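# Stand the toppled block row back up in a tight line

## Task

Set each block from the toppled row upright again, resting on one of its long edges, then slide them together so neighbouring faces touch and they form a single straight line containing only those blocks; open the grippers and release them at the end.

## Robot and tools

Robot: two arms, left_arm and right_arm, each with six joints and a two-finger gripper. Scene frame, shared by both arms: origin on the table surface midway between the arms, +x out over the table, +z up, left_arm on the +y side. The names left and right do not refer to image sides. Gripper fingers point along the gripper's +z axis and close along its y axis. The reported end_effector_position (metres) is the point between the pads, roughly 1 cm behind the tips, and can be off from the truth, more so at long reach. Orientation is end_effector_quat_wxyz.

Joint order, used in every row and every per-joint list in results: elbow, wrist roll, shoulder, waist, wrist yaw, wrist pitch. On each arm the shoulder, wrist yaw and wrist roll are sign-flipped relative to the URDF, both in commands and in results; the stated ranges below use URDF signs, so negate and swap them for those three joints (URDF 1.2 reads about -1.2). URDF ranges in rad: waist -2.618..3.054, shoulder 0.000..3.142, elbow 0.000..3.142, wrist pitch -1.571..1.571, wrist yaw -1.571..1.571, wrist roll -2.094..2.094. Real limits may sit up to 0.036 rad either side of these.

A row is 14 numbers, each in [-1, 1]: six joint values then the gripper opening for left_arm, then the same seven for right_arm. Both arms must be filled even if one stays still. Joint values are scaled offsets, not absolute angles: 1.0 equals 1.202 rad for the waist, 1.258 for the shoulder, 1.238 for the elbow, 2.073 for wrist pitch, and 2.022 for wrist yaw and wrist roll. The opening value is absolute: +1 fully open, -1 closed.

execute_actions(actions): a list of up to 15 actions; each action is a table of up to 15 rows, one row per 1/30 s control step; if fewer than 15 rows, the last row repeats to fill 15 steps. Joint offsets in every row are taken from the joint angles at the start of that action (for a call's first action, the most recent reported angles), not from the previous row. An action that would push any joint more than 0.036 rad beyond its range is rejected for both arms; a malformed action, or a failing first action, rejects the whole call with no motion. An empty list just returns the current state and images. A joint driven into its real end stops there and the result may print "joint sent to its limit"; its absence proves nothing.

move(target, speed, blocking): target is one 14-number row as above; the joint offsets are measured from the Joint positions in the latest result that lists them, so it is effectively a goal angle set, not relative to wherever the arm is during the move. Finger values are sent at once. All joints progress in step, so the gripper traces a curve, and paths ignore obstacles and the other arm. speed (rad/s, 0.01 to 2, default 0.5) is the peak speed of the joint with the largest travel; paths are clamped to 0.5-10 s. Faster moves hit harder, and a target set beyond a contact presses harder. blocking=false returns after 0.5 s while motion continues; then only wait or stop are accepted until a result shows the move ended. The result adds a move: line with the ending (done, off_target, moving, held, fault; named arms are the unfinished ones), limits=held or limits=none, and each arm's joint farthest from target. After limits=held an arm can suddenly speed up.

wait(seconds): 0 to 10; runs the sim with each arm holding its last command; returns early if a running move finishes. stop(): brakes a running move (needs room, more when fast); fingers keep moving. zoom_image(camera, region): camera is cam_low, cam_left_wrist or cam_right_wrist; region [x0, y0, x1, y1] in that image's pixels from the top-left, at most 504x504. finished_scene(scene): ends the current scene, given its number, irreversibly; the result reports success. Ending a reply without a tool call ends everything.

Results: state line per arm with gripper pose; Joint positions (rad, gripper gap in m, 0.094 when open) and Joint velocities in the joint order above; Joint targets (what joints are currently driven toward, may drift on its own); grip_measured (opening on the command scale, each gripper off by up to about 1 mm); joint torques (total drive output, with fixed offset, gain and noise); "joint command not followed" if a clearance check altered targets; FAULT, MOTOR HOT (from 75 °C) and OVER-TEMPERATURE FAULT lines. At 90 °C an arm halts for 10 s; at 100 °C it goes limp and drops. Images arrive as cam_low (504x504), cam_left_wrist and cam_right_wrist (616x616, fisheye).

Motion limits: each step a joint target may lead its measured angle by at most 0.202 (waist), 0.258 (shoulder), 0.238 (elbow), 0.573 (wrist pitch), 0.522 (wrist yaw, roll) rad, and targets are scaled back if they would put the gripper over 70 mm from where it is, so large offsets need several actions; command any unfinished remainder again. Zero offsets can let an arm sag: in a reply's first call send offsets back to the intended angles, then zeros, increasing the correction if it still falls short.

Gripping: to hold, command an opening roughly 0.03 below grip_measured (less for a lighter hold); pads reach about 50-62 N, less on thin parts, with a brief spike on contact. Expect occasional tugs on held items or nudges to loose ones. Avoid knocking anything off the table, dropping, slamming, pushing very hard, and any hard contact between the two arms. Holding loads heats motors, so don't grip longer than needed. Smooth, quick, low-effort motion is preferred.

Each tool is called as name([rows], argument=value, ...), one row to a line, values as JSON.

## Session

execute_actions(actions=[])

Scene clock: 0.00 s.
left_arm: end_effector_position=(+0.4189, +0.1494, +0.2916) grip_measured=+1.000 end_effector_quat_wxyz=(+0.604, +0.391, +0.687, -0.101) | right_arm: end_effector_position=(+0.3338, -0.4237, +0.1100) grip_measured=+1.000 end_effector_quat_wxyz=(+0.034, -0.578, +0.813, +0.057)
Joint names: [elbow, wrist roll, shoulder, waist, wrist yaw, wrist pitch]
Joint positions: left_arm=[ 0.991 -0.545 -1.287 -0.013 -0.641 -0.022  0.094] | right_arm=[ 2.095  1.765 -2.223 -0.348  0.108 -1.519  0.094]
Joint velocities: left_arm=[-0.007  0.037  0.007  0.002  0.051 -0.007  0.   ] | right_arm=[ 0.007 -0.022 -0.002 -0.017  0.037 -0.022  0.   ]
Joint torques (N m, as the arm reports them, + toward a larger Joint positions number): no reading
Joint targets: left_arm=[0.995 -0.543 -1.282 -0.013 -0.643 -0.035] | right_arm=[2.104 1.765 -2.208 -0.348 0.116 -1.524]

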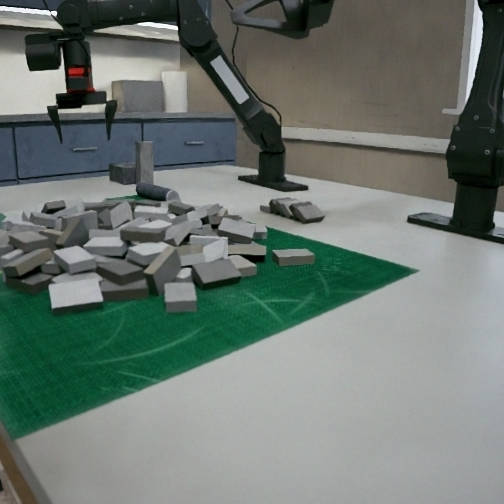

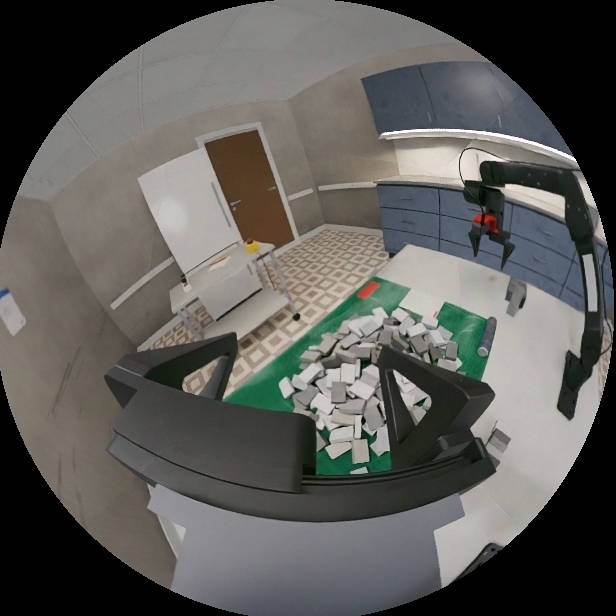

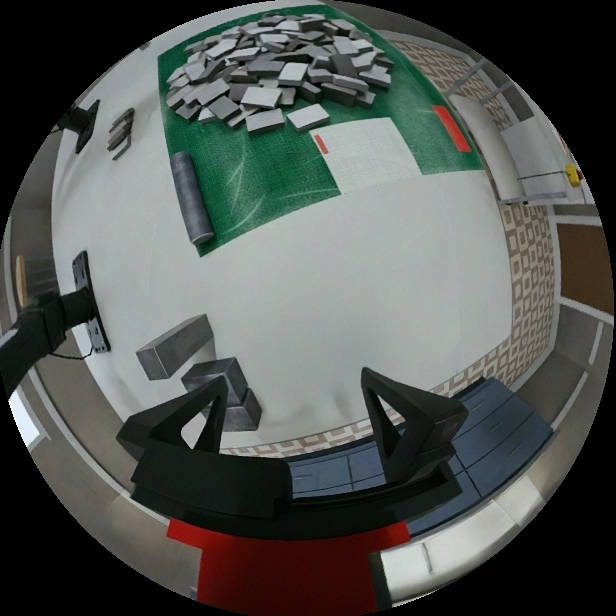

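move(target=[0,0.69,-0.2,-0.81,0.322,-0.43,1,0,0,0.3,0,0,0,1], speed=1)

zoom_image(camera="cam_low", region=[230,150,370,240])

Scene clock: 2.73 s.
left_arm: end_effector_position=(+0.1774, +0.0265, +0.0619) grip_measured=+1.000 end_effector_quat_wxyz=(+0.039, +0.071, +0.995, -0.054) | right_arm: end_effector_position=(+0.3156, -0.4134, +0.2455) grip_measured=+1.000 end_effector_quat_wxyz=(+0.105, -0.581, +0.801, -0.103)
Joint names: [elbow, wrist roll, shoulder, waist, wrist yaw, wrist pitch]
Joint positions: left_arm=[ 0.991  0.843 -1.53  -0.979 -0.005 -0.898  0.094] | right_arm=[ 2.095  1.765 -1.871 -0.348  0.107 -1.519  0.094]
Joint velocities: left_arm=[ 0.007  0.007 -0.002 -0.017  0.051  0.051  0.   ] | right_arm=[-0.002 -0.022  0.012  0.007  0.051 -0.007  0.   ]
Joint torques (N m, as the arm reports them, + toward a larger Joint positions number): left_arm=[ 5.94  0.1   4.81 -0.91  0.22  0.45] | right_arm=[ 5.82  0.01 12.02 -0.07  0.08  0.57]
Joint targets: left_arm=[0.991 0.851 -1.538 -0.987 0.011 -0.913] | right_arm=[2.095 1.765 -1.845 -0.348 0.109 -1.519]
move: off_target (right_arm); limits=none; left_arm: farthest joint: the wrist pitch, 0.015 radians from its target (0.892 radians at the start); right_arm: farthest joint: the shoulder, 0.026 radians from its target (0.378 radians at the start)

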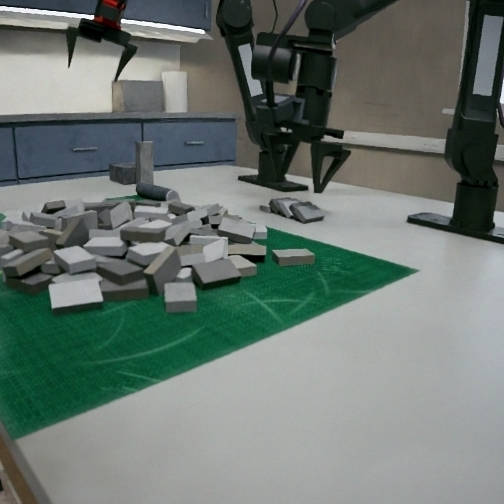

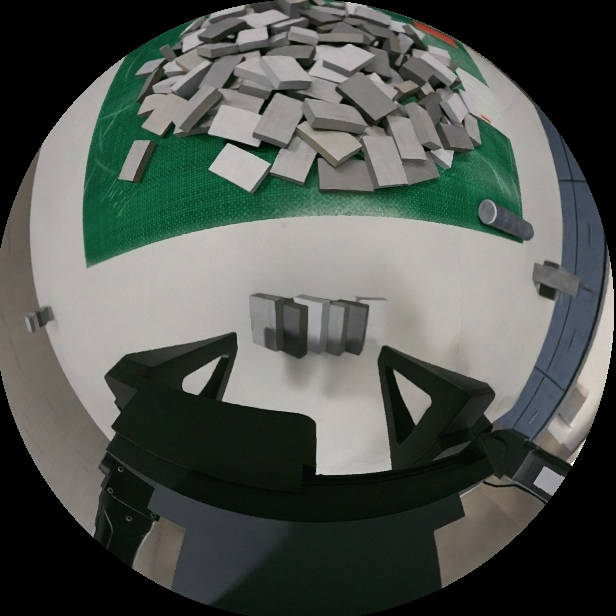

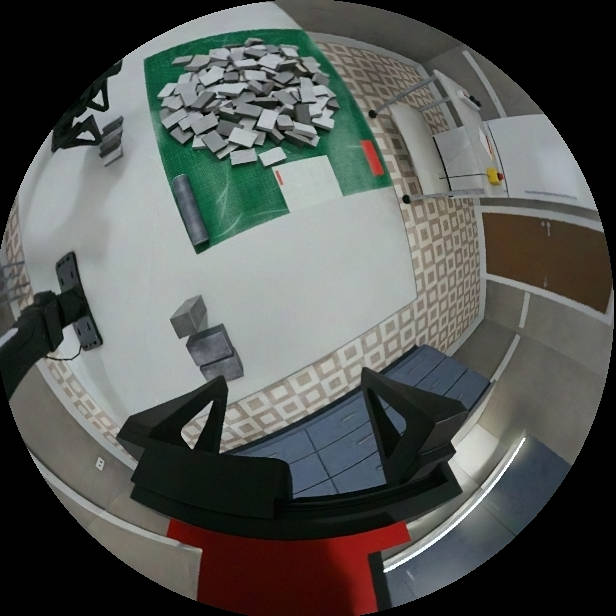

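Region (230, 150, 370, 240) of cam_low's 504x504 image, scaled by 3.600, with more detail than that image has; it fills the top 324 rows of this view, and the rest is white.

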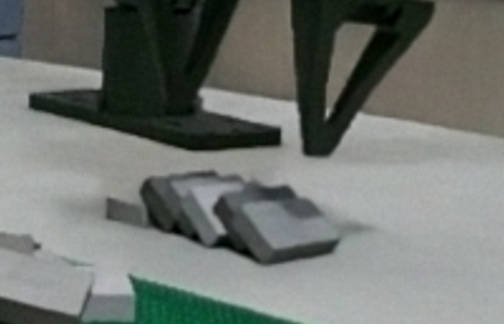

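move(target=[-0.095,-0.045,0,0.083,-0.068,0.055,1,0,0,0,0,0,0,1], speed=0.2)

move(target=[-0.056,0,0,0,0,0.034,1,0,0,0,0,0,0,1], speed=0.1)

zoom_image(camera="cam_low", region=[230,150,370,240])

Scene clock: 4.83 s.
left_arm: end_effector_position=(+0.1750, +0.0328, +0.0397) grip_measured=+1.000 end_effector_quat_wxyz=(-0.002, +0.072, +0.993, -0.097) | right_arm: end_effector_position=(+0.3155, -0.4136, +0.2455) grip_measured=+1.000 end_effector_quat_wxyz=(+0.104, -0.581, +0.801, -0.103)
Joint names: [elbow, wrist roll, shoulder, waist, wrist yaw, wrist pitch]
Joint positions: left_arm=[ 0.89   0.761 -1.53  -0.89  -0.134 -0.791  0.094] | right_arm=[ 2.095  1.765 -1.871 -0.348  0.106 -1.519  0.094]
Joint velocities: left_arm=[ 0.017  0.051  0.002 -0.012  0.007 -0.037  0.   ] | right_arm=[ 0.012 -0.037  0.007  0.002 -0.051 -0.066  0.   ]
Joint torques (N m, as the arm reports them, + toward a larger Joint positions number): left_arm=[ 4.59 -0.09  5.3   0.89 -0.11  0.68] | right_arm=[ 5.7   0.07  9.73 -0.11  0.06  0.6 ]
Joint targets: left_arm=[0.874 0.751 -1.530 -0.879 -0.143 -0.784] | right_arm=[2.095 1.765 -1.871 -0.348 0.107 -1.519]
move: done; limits=none; left_arm: farthest joint: the elbow, 0.016 radians from its target (0.118 radians at the start); right_arm: farthest joint: the wrist yaw, 0.001 radians from its target (0.000 radians at the start)

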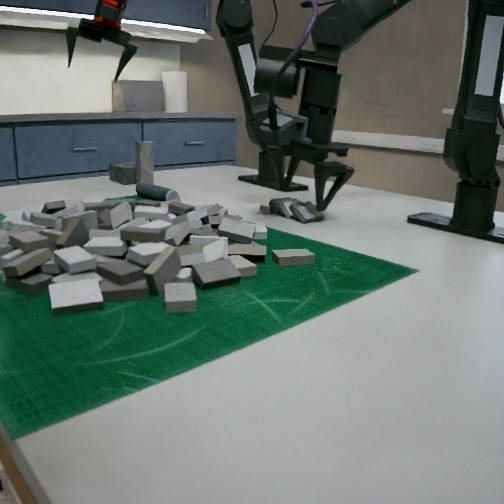

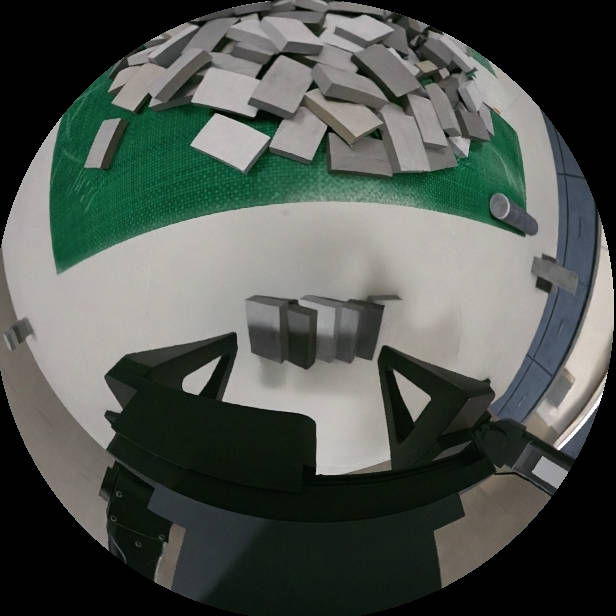

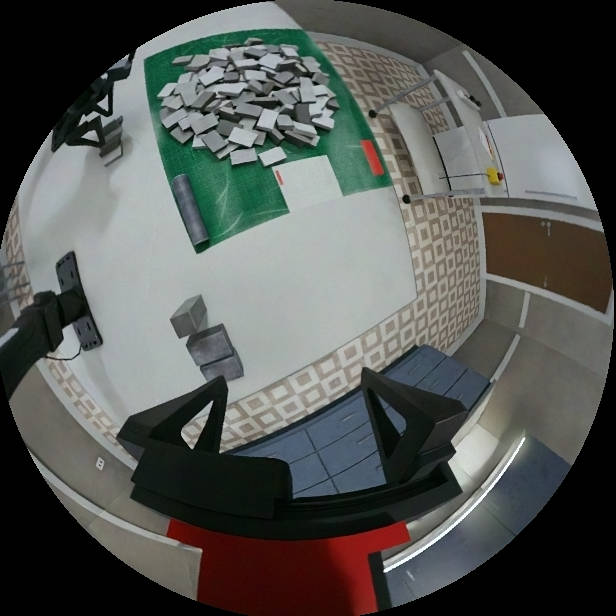

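Scene clock: 6.07 s.
left_arm: end_effector_position=(+0.1736, +0.0346, +0.0282) grip_measured=+1.000 end_effector_quat_wxyz=(+0.002, +0.072, +0.992, -0.101) | right_arm: end_effector_position=(+0.3154, -0.4137, +0.2454) grip_measured=+1.000 end_effector_quat_wxyz=(+0.104, -0.581, +0.801, -0.103)
Joint names: [elbow, wrist roll, shoulder, waist, wrist yaw, wrist pitch]
Joint positions: left_arm=[ 0.838  0.761 -1.53  -0.89  -0.134 -0.726  0.094] | right_arm=[ 2.095  1.765 -1.871 -0.348  0.105 -1.519  0.094]
Joint velocities: left_arm=[-0.002 -0.022  0.012  0.002  0.022  0.007  0.   ] | right_arm=[ 0.007 -0.051  0.007 -0.007  0.022  0.007  0.   ]
Joint torques (N m, as the arm reports them, + toward a larger Joint positions number): left_arm=[ 4.29 -0.01  5.21 -0.14 -0.01  0.67] | right_arm=[5.71 0.02 9.6  0.02 0.04 0.62]
Joint targets: left_arm=[0.821 0.761 -1.530 -0.890 -0.134 -0.720] | right_arm=[2.095 1.765 -1.871 -0.348 0.106 -1.519]
move: done; limits=none; left_arm: farthest joint: the elbow, 0.017 radians from its target (0.069 radians at the start); right_arm: farthest joint: the wrist yaw, 0.001 radians from its target (0.000 radians at the start)

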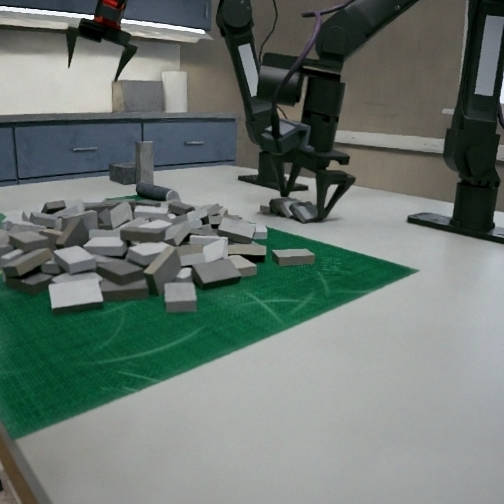

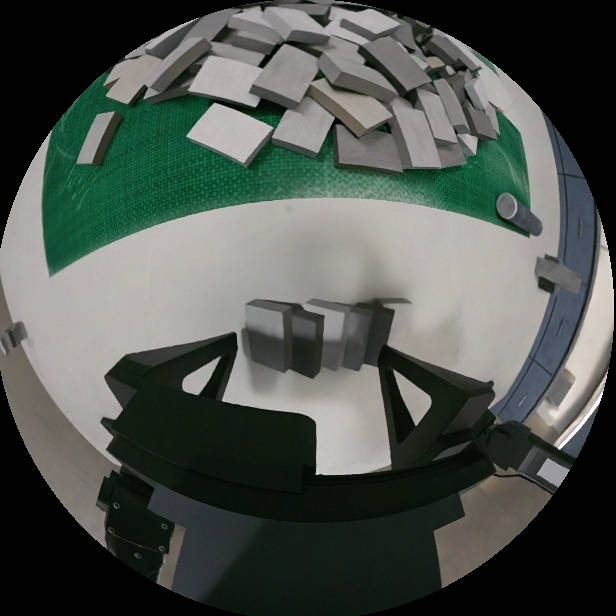

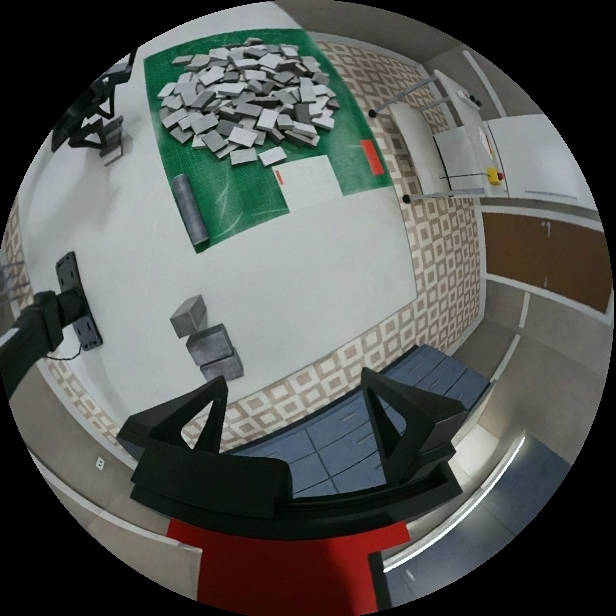

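Region (230, 150, 370, 240) of cam_low's 504x504 image, scaled by 3.600, with more detail than that image has; it fills the top 324 rows of this view, and the rest is white.

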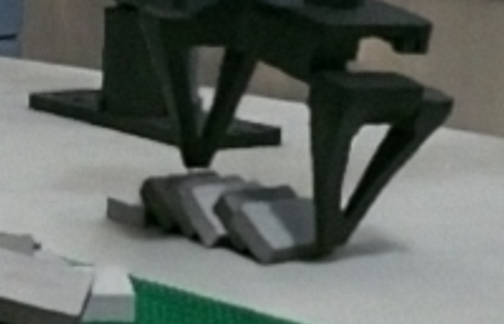

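move(target=[0.062,0.025,-0.058,0,0,0.006,1,0,0,0,0,0,0,1], speed=0.08)

zoom_image(camera="cam_low", region=[230,150,370,240])

Scene clock: 7.77 s.
left_arm: end_effector_position=(+0.1819, +0.0242, +0.0255) grip_measured=+1.000 end_effector_quat_wxyz=(-0.002, +0.050, +0.994, -0.099) | right_arm: end_effector_position=(+0.3154, -0.4138, +0.2454) grip_measured=+1.000 end_effector_quat_wxyz=(+0.104, -0.581, +0.801, -0.103)
Joint names: [elbow, wrist roll, shoulder, waist, wrist yaw, wrist pitch]
Joint positions: left_arm=[ 0.888  0.804 -1.592 -0.89  -0.134 -0.722  0.094] | right_arm=[ 2.095  1.765 -1.871 -0.348  0.104 -1.519  0.094]
Joint velocities: left_arm=[-0.007 -0.037  0.012 -0.012 -0.095 -0.081  0.   ] | right_arm=[-0.002  0.051 -0.012 -0.027  0.022  0.051  0.   ]
Joint torques (N m, as the arm reports them, + toward a larger Joint positions number): left_arm=[ 7.6   0.09  4.93 -0.1   0.    0.67] | right_arm=[ 5.75  0.02  9.65 -0.1   0.07  0.61]
Joint targets: left_arm=[0.915 0.812 -1.603 -0.890 -0.134 -0.714] | right_arm=[2.095 1.765 -1.871 -0.348 0.105 -1.519]
move: off_target (left_arm); limits=none; left_arm: farthest joint: the elbow, 0.026 radians from its target (0.077 radians at the start); right_arm: farthest joint: the wrist yaw, 0.001 radians from its target (0.000 radians at the start)

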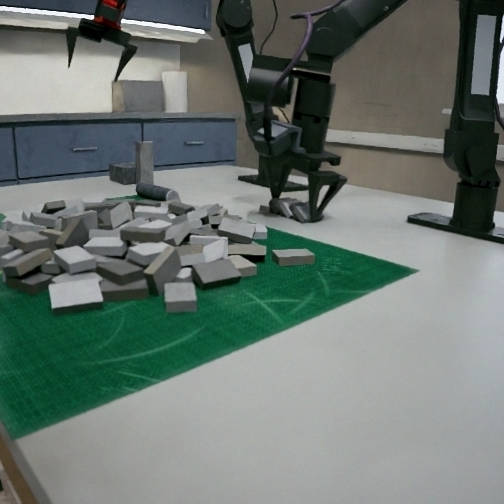

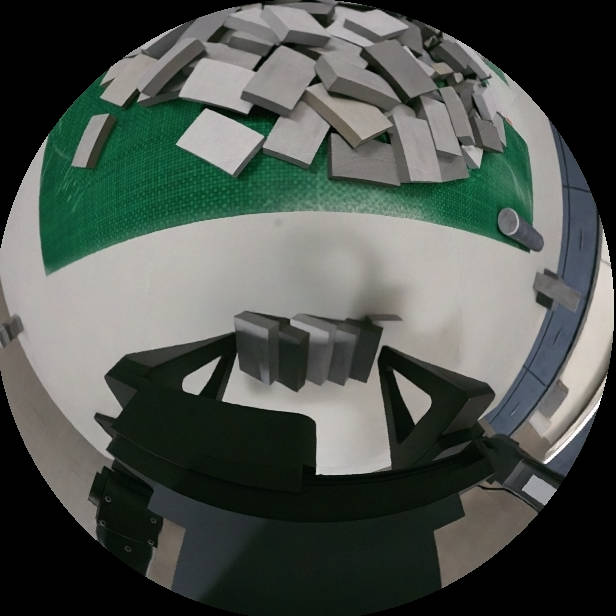

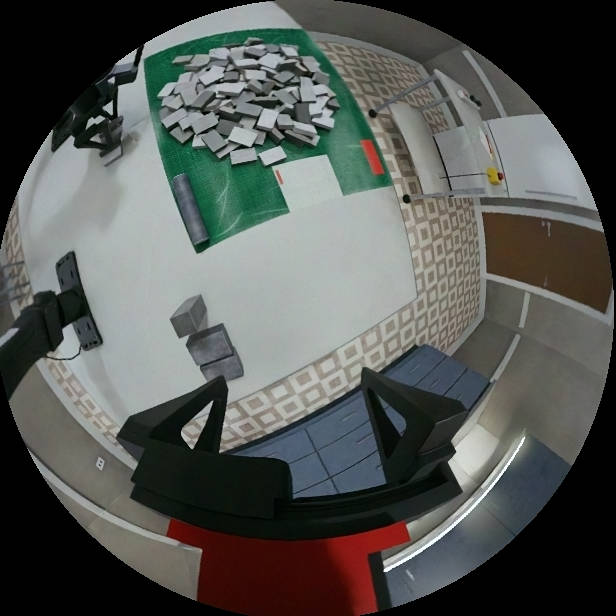

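Region (230, 150, 370, 240) of cam_low's 504x504 image, scaled by 3.600, with more detail than that image has; it fills the top 324 rows of this view, and the rest is white.

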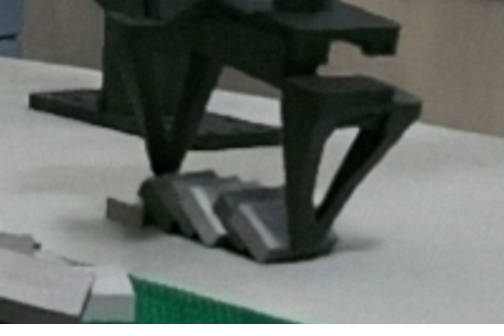

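move(target=[0.09,0.04,-0.085,-0.072,0.04,-0.036,1,0,0,0,0,0,0,1], speed=0.08)

zoom_image(camera="cam_low", region=[230,150,370,240])

Scene clock: 9.83 s.
left_arm: end_effector_position=(+0.1771, +0.0184, +0.0177) grip_measured=+1.000 end_effector_quat_wxyz=(-0.005, +0.047, +0.998, -0.041) | right_arm: end_effector_position=(+0.3153, -0.4140, +0.2454) grip_measured=+1.000 end_effector_quat_wxyz=(+0.103, -0.580, +0.801, -0.104)
Joint names: [elbow, wrist roll, shoulder, waist, wrist yaw, wrist pitch]
Joint positions: left_arm=[ 0.973  0.876 -1.688 -0.962 -0.058 -0.796  0.094] | right_arm=[ 2.095  1.765 -1.871 -0.348  0.103 -1.519  0.094]
Joint velocities: left_arm=[-0.012  0.022  0.002 -0.007  0.037 -0.007  0.   ] | right_arm=[-0.017  0.007  0.012 -0.007  0.037 -0.037  0.   ]
Joint torques (N m, as the arm reports them, + toward a larger Joint positions number): left_arm=[ 7.39  0.1   5.71 -1.31  0.06  0.44] | right_arm=[ 5.71  0.01  9.81 -0.02  0.04  0.62]
Joint targets: left_arm=[1.000 0.885 -1.699 -0.977 -0.053 -0.796] | right_arm=[2.095 1.765 -1.871 -0.348 0.104 -1.519]
move: off_target (left_arm); limits=none; left_arm: farthest joint: the elbow, 0.027 radians from its target (0.111 radians at the start); right_arm: farthest joint: the wrist yaw, 0.001 radians from its target (0.000 radians at the start)

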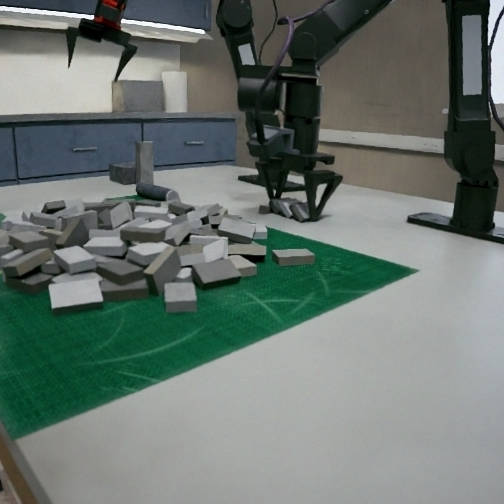

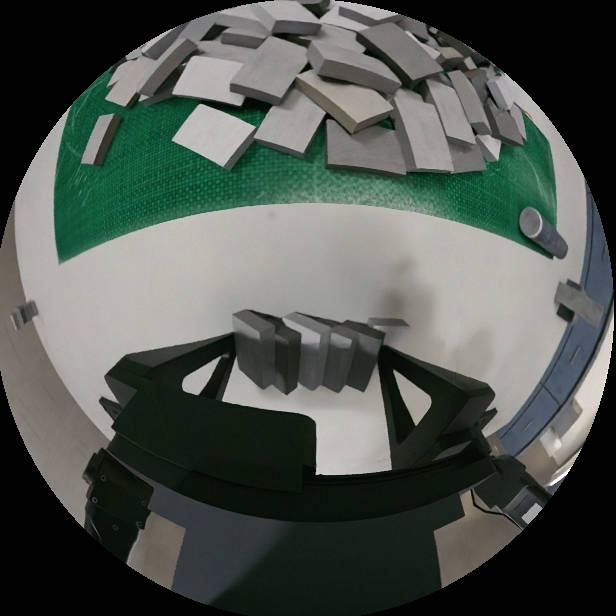

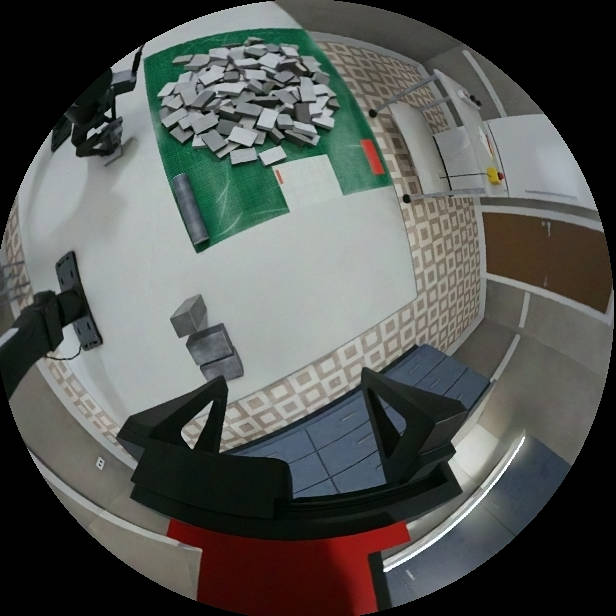

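Region (230, 150, 370, 240) of cam_low's 504x504 image, scaled by 3.600, with more detail than that image has; it fills the top 324 rows of this view, and the rest is white.

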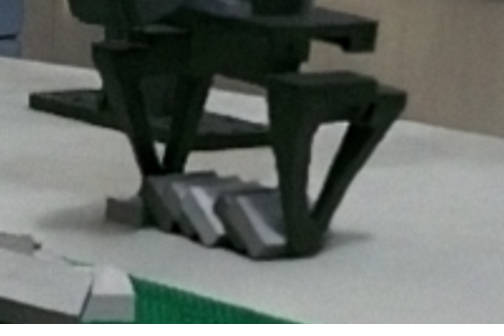

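Now the far finger is below the corner; close while shifting.

execute_actions([
  [[0,0,0,-0.016,0,0.01,0.92,0,0,0,0,0,0,1]],
  [[0,0,0,-0.016,0,0.01,0.84,0,0,0,0,0,0,1]],
  [[0,0,0,-0.016,0,0.01,0.76,0,0,0,0,0,0,1]],
  [[0,0,0,0,0,0,0.68,0,0,0,0,0,0,1]],
])

zoom_image(camera="cam_low", region=[230,150,370,240])

Scene clock: 12.30 s.
left_arm: end_effector_position=(+0.1767, +0.0157, +0.0178) grip_measured=+0.683 end_effector_quat_wxyz=(-0.002, +0.051, +0.998, -0.044) | right_arm: end_effector_position=(+0.3150, -0.4144, +0.2454) grip_measured=+1.000 end_effector_quat_wxyz=(+0.102, -0.580, +0.801, -0.104)
Joint names: [elbow, wrist roll, shoulder, waist, wrist yaw, wrist pitch]
Joint positions: left_arm=[ 0.973  0.876 -1.688 -0.97  -0.056 -0.787  0.079] | right_arm=[ 2.095  1.765 -1.871 -0.348  0.1   -1.519  0.094]
Joint velocities: left_arm=[-0.017  0.051  0.002 -0.012 -0.066  0.007  0.001] | right_arm=[ 0.002 -0.007 -0.002 -0.002 -0.066  0.007  0.   ]
Joint torques (N m, as the arm reports them, + toward a larger Joint positions number): left_arm=[ 5.43  0.01  6.63 -0.02  0.01  0.46] | right_arm=[ 5.8   0.02  9.81 -0.06  0.1   0.62]
Joint targets: left_arm=[0.973 0.876 -1.688 -0.970 -0.055 -0.788] | right_arm=[2.095 1.765 -1.871 -0.348 0.101 -1.519]

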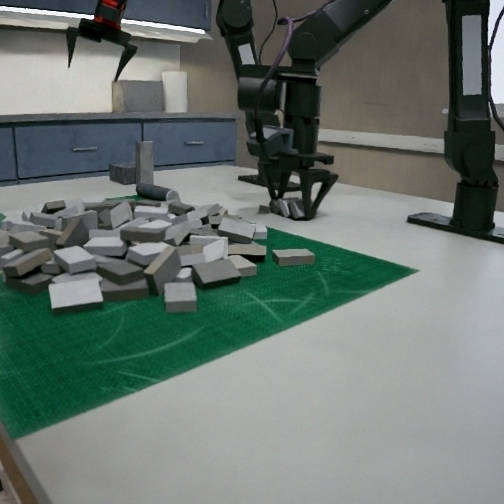

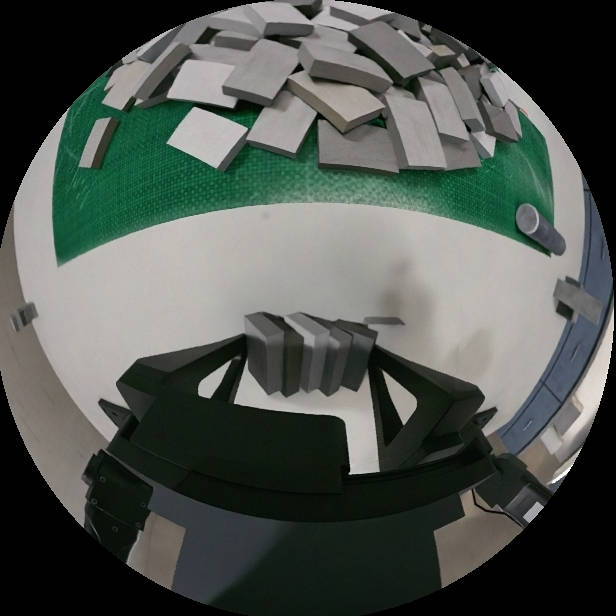

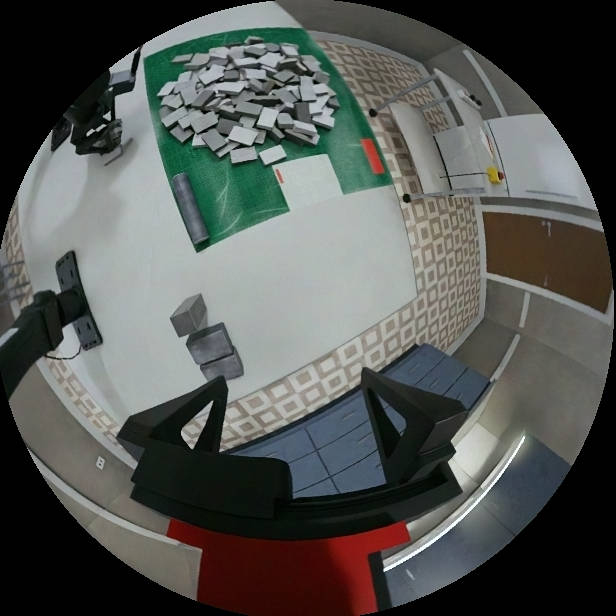

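Region (230, 150, 370, 240) of cam_low's 504x504 image, scaled by 3.600, with more detail than that image has; it fills the top 324 rows of this view, and the rest is white.

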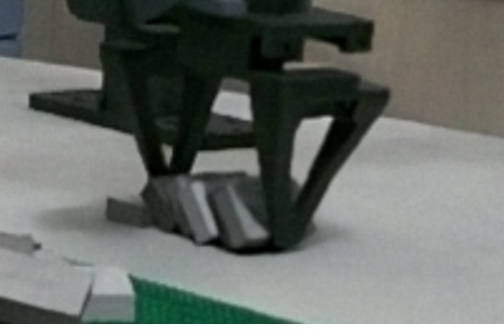

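execute_actions([
  [[0,0,0,0,0,0,0.58,0,0,0,0,0,0,1]],
  [[0,0,0,0,0,0,0.48,0,0,0,0,0,0,1]],
  [[0,0,0,0,0,0,0.38,0,0,0,0,0,0,1]],
  [[0,0,0,0,0,0,0.28,0,0,0,0,0,0,1]],
  [[0,0,0,0,0,0,0.18,0,0,0,0,0,0,1]],
  [[0,0,0,0,0,0,0.08,0,0,0,0,0,0,1]],
])

zoom_image(camera="cam_low", region=[230,150,370,240])

Scene clock: 15.83 s.
left_arm: end_effector_position=(+0.1767, +0.0155, +0.0213) grip_measured=+0.102 end_effector_quat_wxyz=(-0.000, +0.051, +0.998, -0.046) | right_arm: end_effector_position=(+0.3146, -0.4152, +0.2453) grip_measured=+1.000 end_effector_quat_wxyz=(+0.100, -0.580, +0.801, -0.105)
Joint names: [elbow, wrist roll, shoulder, waist, wrist yaw, wrist pitch]
Joint positions: left_arm=[ 0.976  0.876 -1.677 -0.97  -0.056 -0.796  0.052] | right_arm=[ 2.095  1.765 -1.871 -0.348  0.096 -1.519  0.094]
Joint velocities: left_arm=[ 0.012 -0.037  0.017 -0.007  0.037 -0.037 -0.001] | right_arm=[ 0.007 -0.037  0.007  0.022  0.022 -0.022  0.   ]
Joint torques (N m, as the arm reports them, + toward a larger Joint positions number): left_arm=[ 5.5  -0.06  6.43 -0.19  0.01  0.46] | right_arm=[ 5.69  0.02  9.61 -0.05  0.05  0.61]
Joint targets: left_arm=[0.976 0.876 -1.677 -0.970 -0.057 -0.795] | right_arm=[2.095 1.765 -1.871 -0.348 0.096 -1.519]

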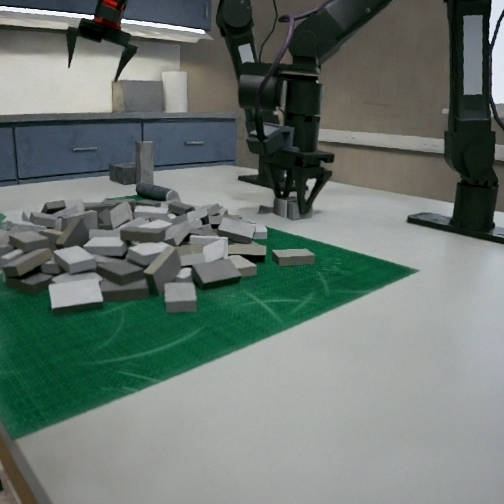

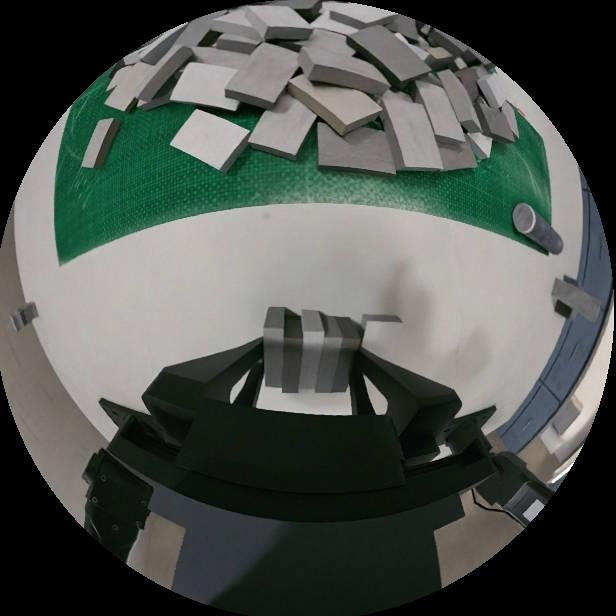

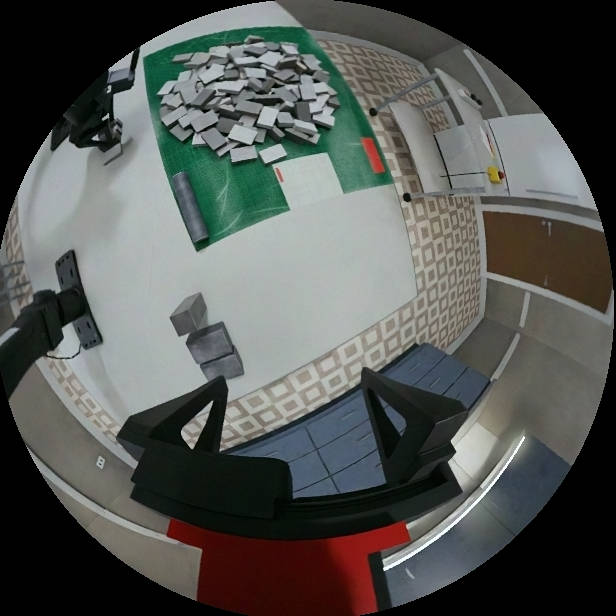

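Region (230, 150, 370, 240) of cam_low's 504x504 image, scaled by 3.600, with more detail than that image has; it fills the top 324 rows of this view, and the rest is white.

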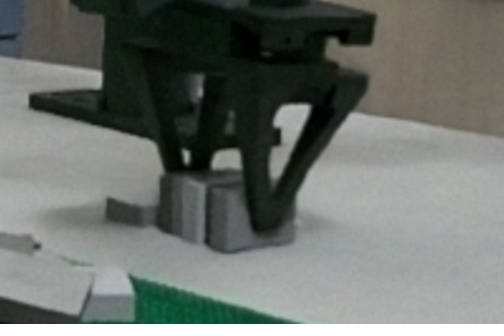

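execute_actions([
  [[0,0,0,0,0,0,0.13,0,0,0,0,0,0,1]],
  [[0,0,0,0,0,0,0.03,0,0,0,0,0,0,1]],
])

move(target=[0.4,0,0,0,0.03,-0.14,0.03,0,0,0,0,0,0,1])

move(target=[0.415,0.34,-0.42,1,0,0,0.03,0,0,0,0,0,0,1], speed=0.7)

Scene clock: 17.27 s.
left_arm: end_effector_position=(+0.1767, +0.0155, +0.0213) grip_measured=+0.094 end_effector_quat_wxyz=(-0.000, +0.051, +0.998, -0.046) | right_arm: end_effector_position=(+0.3146, -0.4153, +0.2453) grip_measured=+1.000 end_effector_quat_wxyz=(+0.099, -0.580, +0.802, -0.105)
Joint names: [elbow, wrist roll, shoulder, waist, wrist yaw, wrist pitch]
Joint positions: left_arm=[ 0.976  0.876 -1.677 -0.97  -0.056 -0.796  0.051] | right_arm=[ 2.095  1.765 -1.871 -0.348  0.095 -1.519  0.094]
Joint velocities: left_arm=[-0.002  0.007  0.027 -0.017 -0.051  0.066 -0.001] | right_arm=[0.012 0.007 0.002 0.012 0.051 0.022 0.   ]
Joint torques (N m, as the arm reports them, + toward a larger Joint positions number): left_arm=[ 5.56 -0.01  6.47 -0.08  0.01  0.48] | right_arm=[ 5.75  0.01  9.72 -0.08  0.04  0.59]
Joint targets: left_arm=[0.976 0.876 -1.677 -0.970 -0.056 -0.796] | right_arm=[2.095 1.765 -1.871 -0.348 0.095 -1.519]

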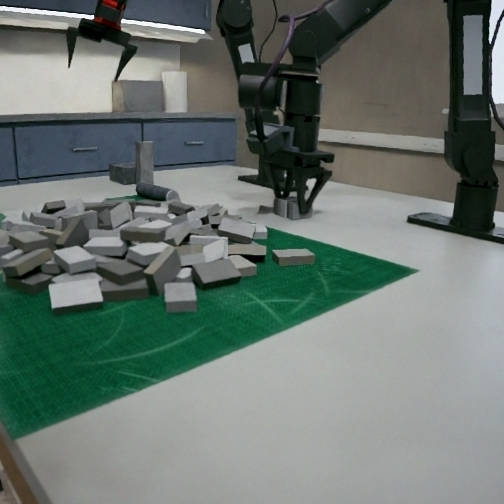

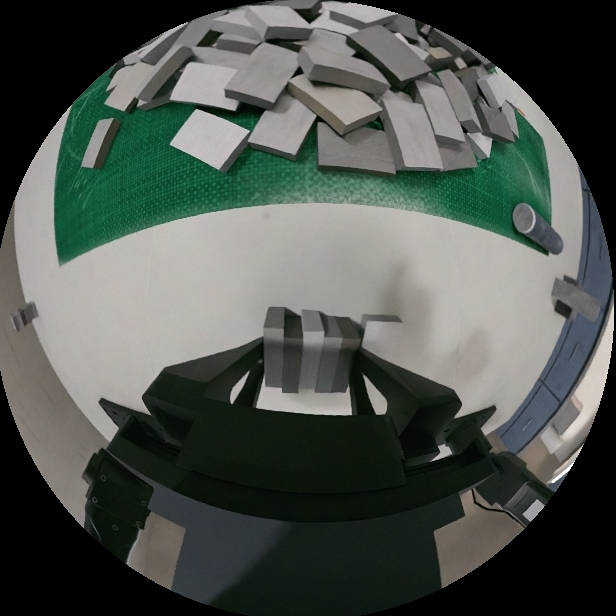

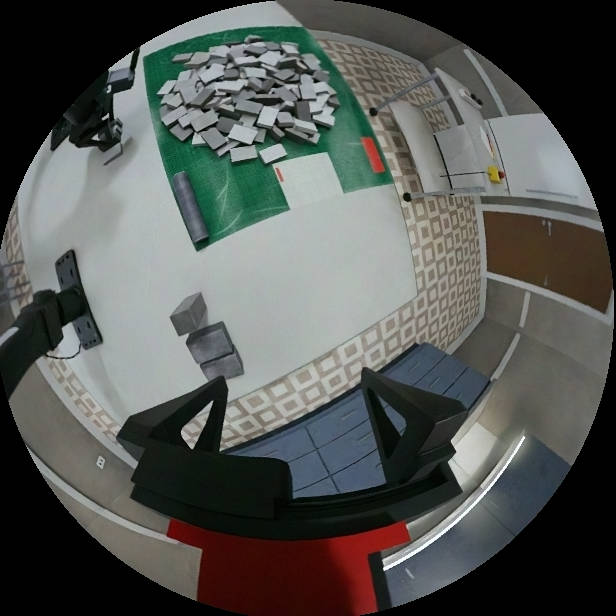

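Scene clock: 18.97 s.
left_arm: end_effector_position=(+0.2209, -0.0356, +0.1362) grip_measured=+0.094 end_effector_quat_wxyz=(+0.064, +0.050, +0.992, -0.094) | right_arm: end_effector_position=(+0.3145, -0.4155, +0.2453) grip_measured=+1.000 end_effector_quat_wxyz=(+0.099, -0.580, +0.802, -0.106)
Joint names: [elbow, wrist roll, shoulder, waist, wrist yaw, wrist pitch]
Joint positions: left_arm=[ 1.437  0.876 -1.688 -0.97  -0.011 -1.092  0.051] | right_arm=[ 2.095  1.765 -1.871 -0.348  0.094 -1.519  0.094]
Joint velocities: left_arm=[ 0.007  0.051  0.007 -0.002 -0.022 -0.037  0.   ] | right_arm=[-0.012  0.007 -0.002 -0.012 -0.007 -0.007  0.   ]
Joint torques (N m, as the arm reports them, + toward a larger Joint positions number): left_arm=[ 8.89 -0.01  8.3   0.06  0.23  0.81] | right_arm=[5.75 0.   9.82 0.09 0.02 0.6 ]
Joint targets: left_arm=[1.471 0.876 -1.678 -0.970 0.004 -1.086] | right_arm=[2.095 1.765 -1.871 -0.348 0.095 -1.519]
move: off_target (left_arm); limits=none; left_arm: farthest joint: the elbow, 0.034 radians from its target (0.495 radians at the start); right_arm: farthest joint: the wrist yaw, 0.001 radians from its target (0.000 radians at the start)

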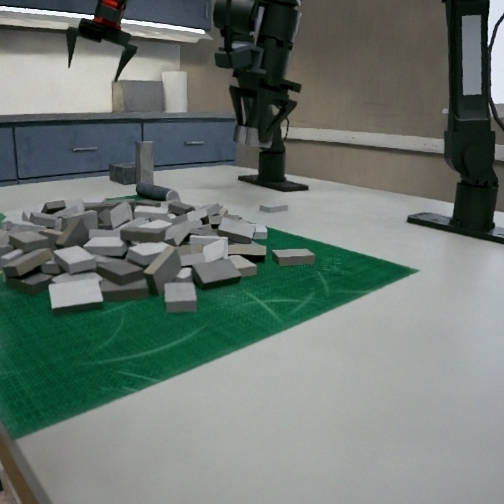

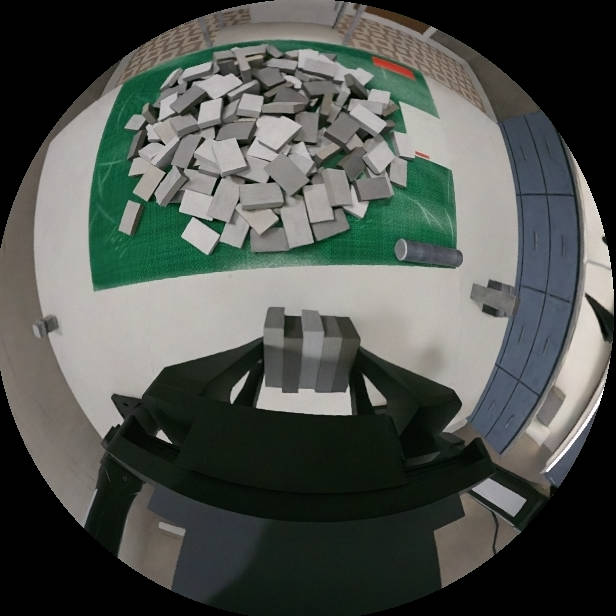

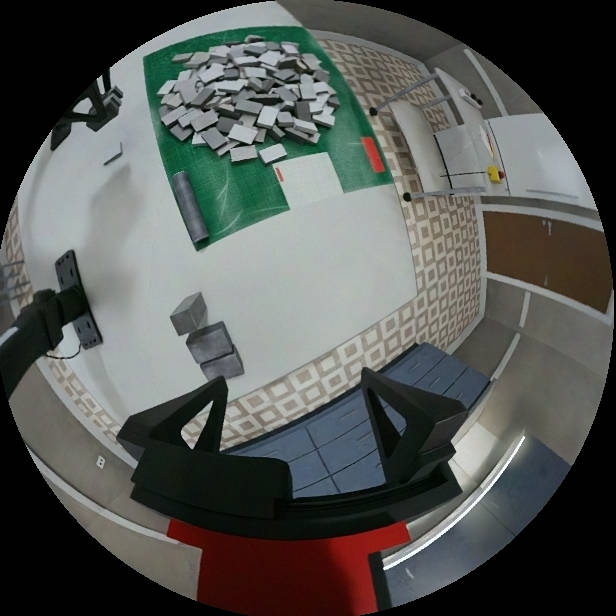

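Scene clock: 21.47 s.
left_arm: end_effector_position=(+0.4789, +0.3718, +0.0596) grip_measured=+0.094 end_effector_quat_wxyz=(-0.057, +0.778, -0.624, +0.050) | right_arm: end_effector_position=(+0.3144, -0.4156, +0.2452) grip_measured=+1.000 end_effector_quat_wxyz=(+0.099, -0.580, +0.802, -0.106)
Joint names: [elbow, wrist roll, shoulder, waist, wrist yaw, wrist pitch]
Joint positions: left_arm=[ 1.909  1.556 -2.234  0.241 -0.008 -1.094  0.051] | right_arm=[ 2.095  1.765 -1.871 -0.348  0.093 -1.519  0.094]
Joint velocities: left_arm=[-0.007  0.081 -0.007 -0.007 -0.051 -0.007  0.   ] | right_arm=[-0.007 -0.007  0.012  0.007  0.007  0.022  0.   ]
Joint torques (N m, as the arm reports them, + toward a larger Joint positions number): left_arm=[ 9.35  0.1  13.37 -1.05  0.03  0.62] | right_arm=[ 5.73 -0.01  9.69  0.    0.07  0.63]
Joint targets: left_arm=[1.951 1.563 -2.216 0.232 -0.011 -1.092] | right_arm=[2.095 1.765 -1.871 -0.348 0.094 -1.519]
move: off_target (left_arm); limits=none; left_arm: farthest joint: the elbow, 0.042 radians from its target (0.513 radians at the start); right_arm: farthest joint: the wrist yaw, 0.001 radians from its target (0.000 radians at the start)

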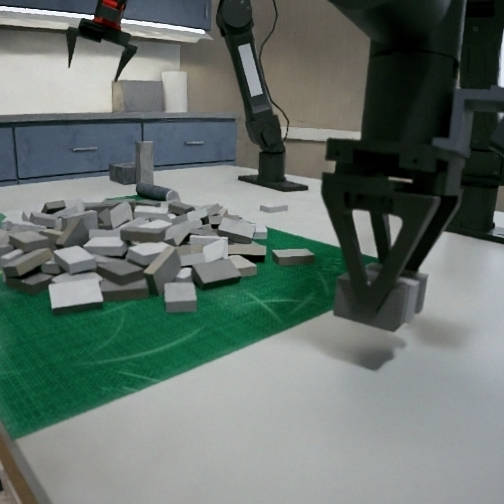

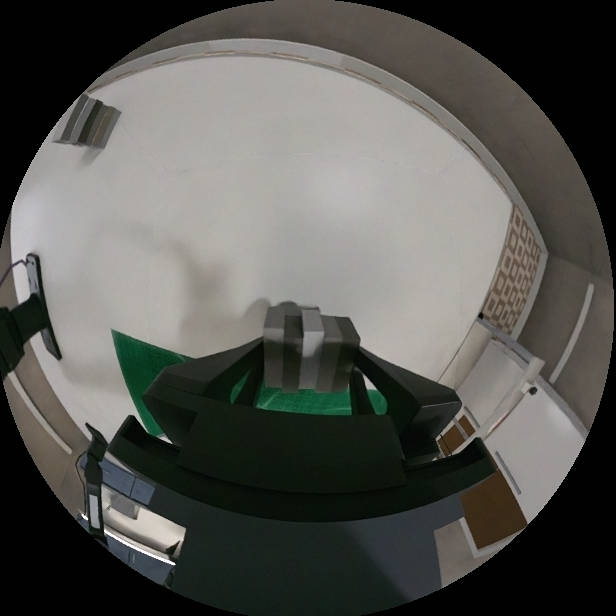

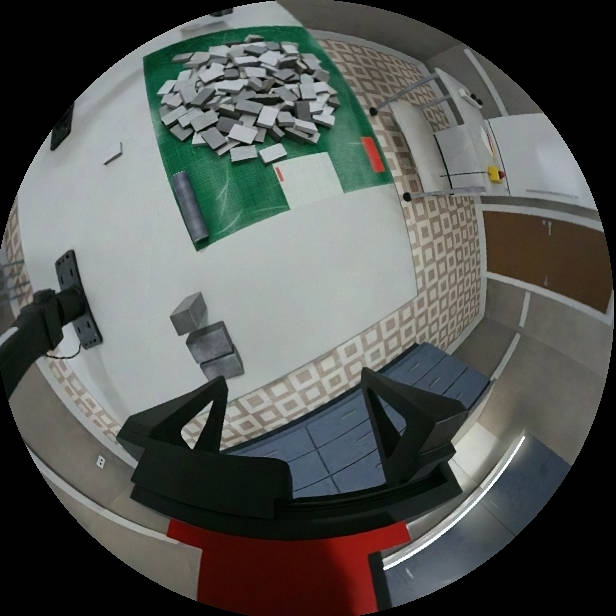

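move(target=[0.025,0,-0.08,0,0,0.03,0.03,0,0,0,0,0,0,1], speed=0.1)

Scene clock: 23.23 s.
left_arm: end_effector_position=(+0.4804, +0.3721, +0.0218) grip_measured=+0.094 end_effector_quat_wxyz=(-0.037, +0.780, -0.624, +0.034) | right_arm: end_effector_position=(+0.3144, -0.4156, +0.2452) grip_measured=+1.000 end_effector_quat_wxyz=(+0.098, -0.580, +0.802, -0.106)
Joint names: [elbow, wrist roll, shoulder, waist, wrist yaw, wrist pitch]
Joint positions: left_arm=[ 1.909  1.556 -2.32   0.241 -0.008 -1.061  0.051] | right_arm=[ 2.095  1.765 -1.871 -0.348  0.093 -1.519  0.094]
Joint velocities: left_arm=[ 0.007 -0.037  0.007 -0.002  0.007 -0.007  0.   ] | right_arm=[ 0.017 -0.066  0.017 -0.002  0.007  0.007  0.   ]
Joint torques (N m, as the arm reports them, + toward a larger Joint positions number): left_arm=[ 8.42 -0.02 11.51 -0.04  0.07  0.77] | right_arm=[5.74 0.01 9.65 0.13 0.05 0.58]
Joint targets: left_arm=[1.940 1.556 -2.335 0.241 -0.008 -1.032] | right_arm=[2.095 1.765 -1.871 -0.348 0.093 -1.519]
move: off_target (left_arm); limits=none; left_arm: farthest joint: the elbow, 0.031 radians from its target (0.031 radians at the start); right_arm: farthest joint: the waist, 0.000 radians from its target (0.000 radians at the start)

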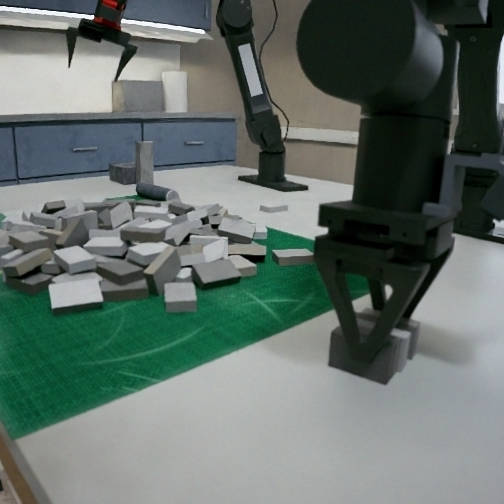

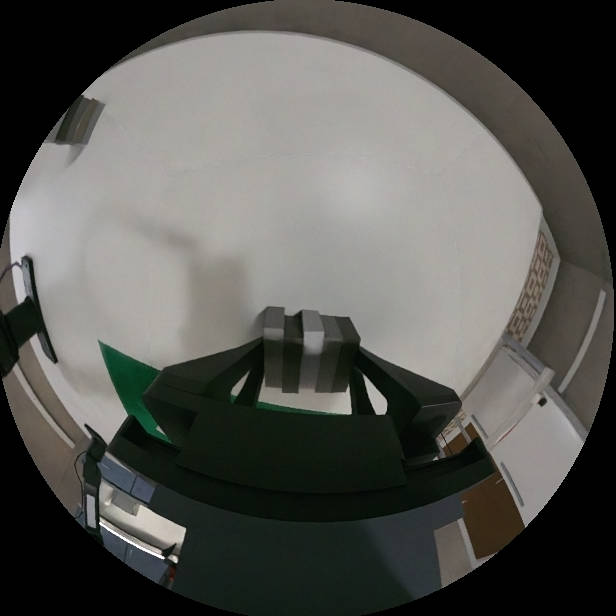

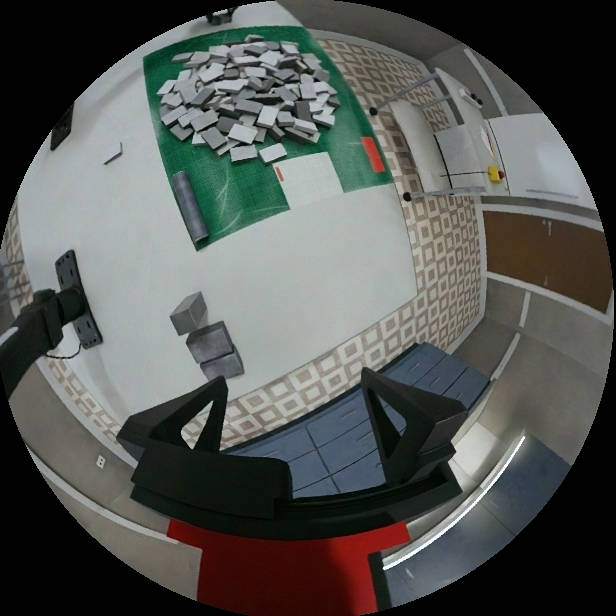

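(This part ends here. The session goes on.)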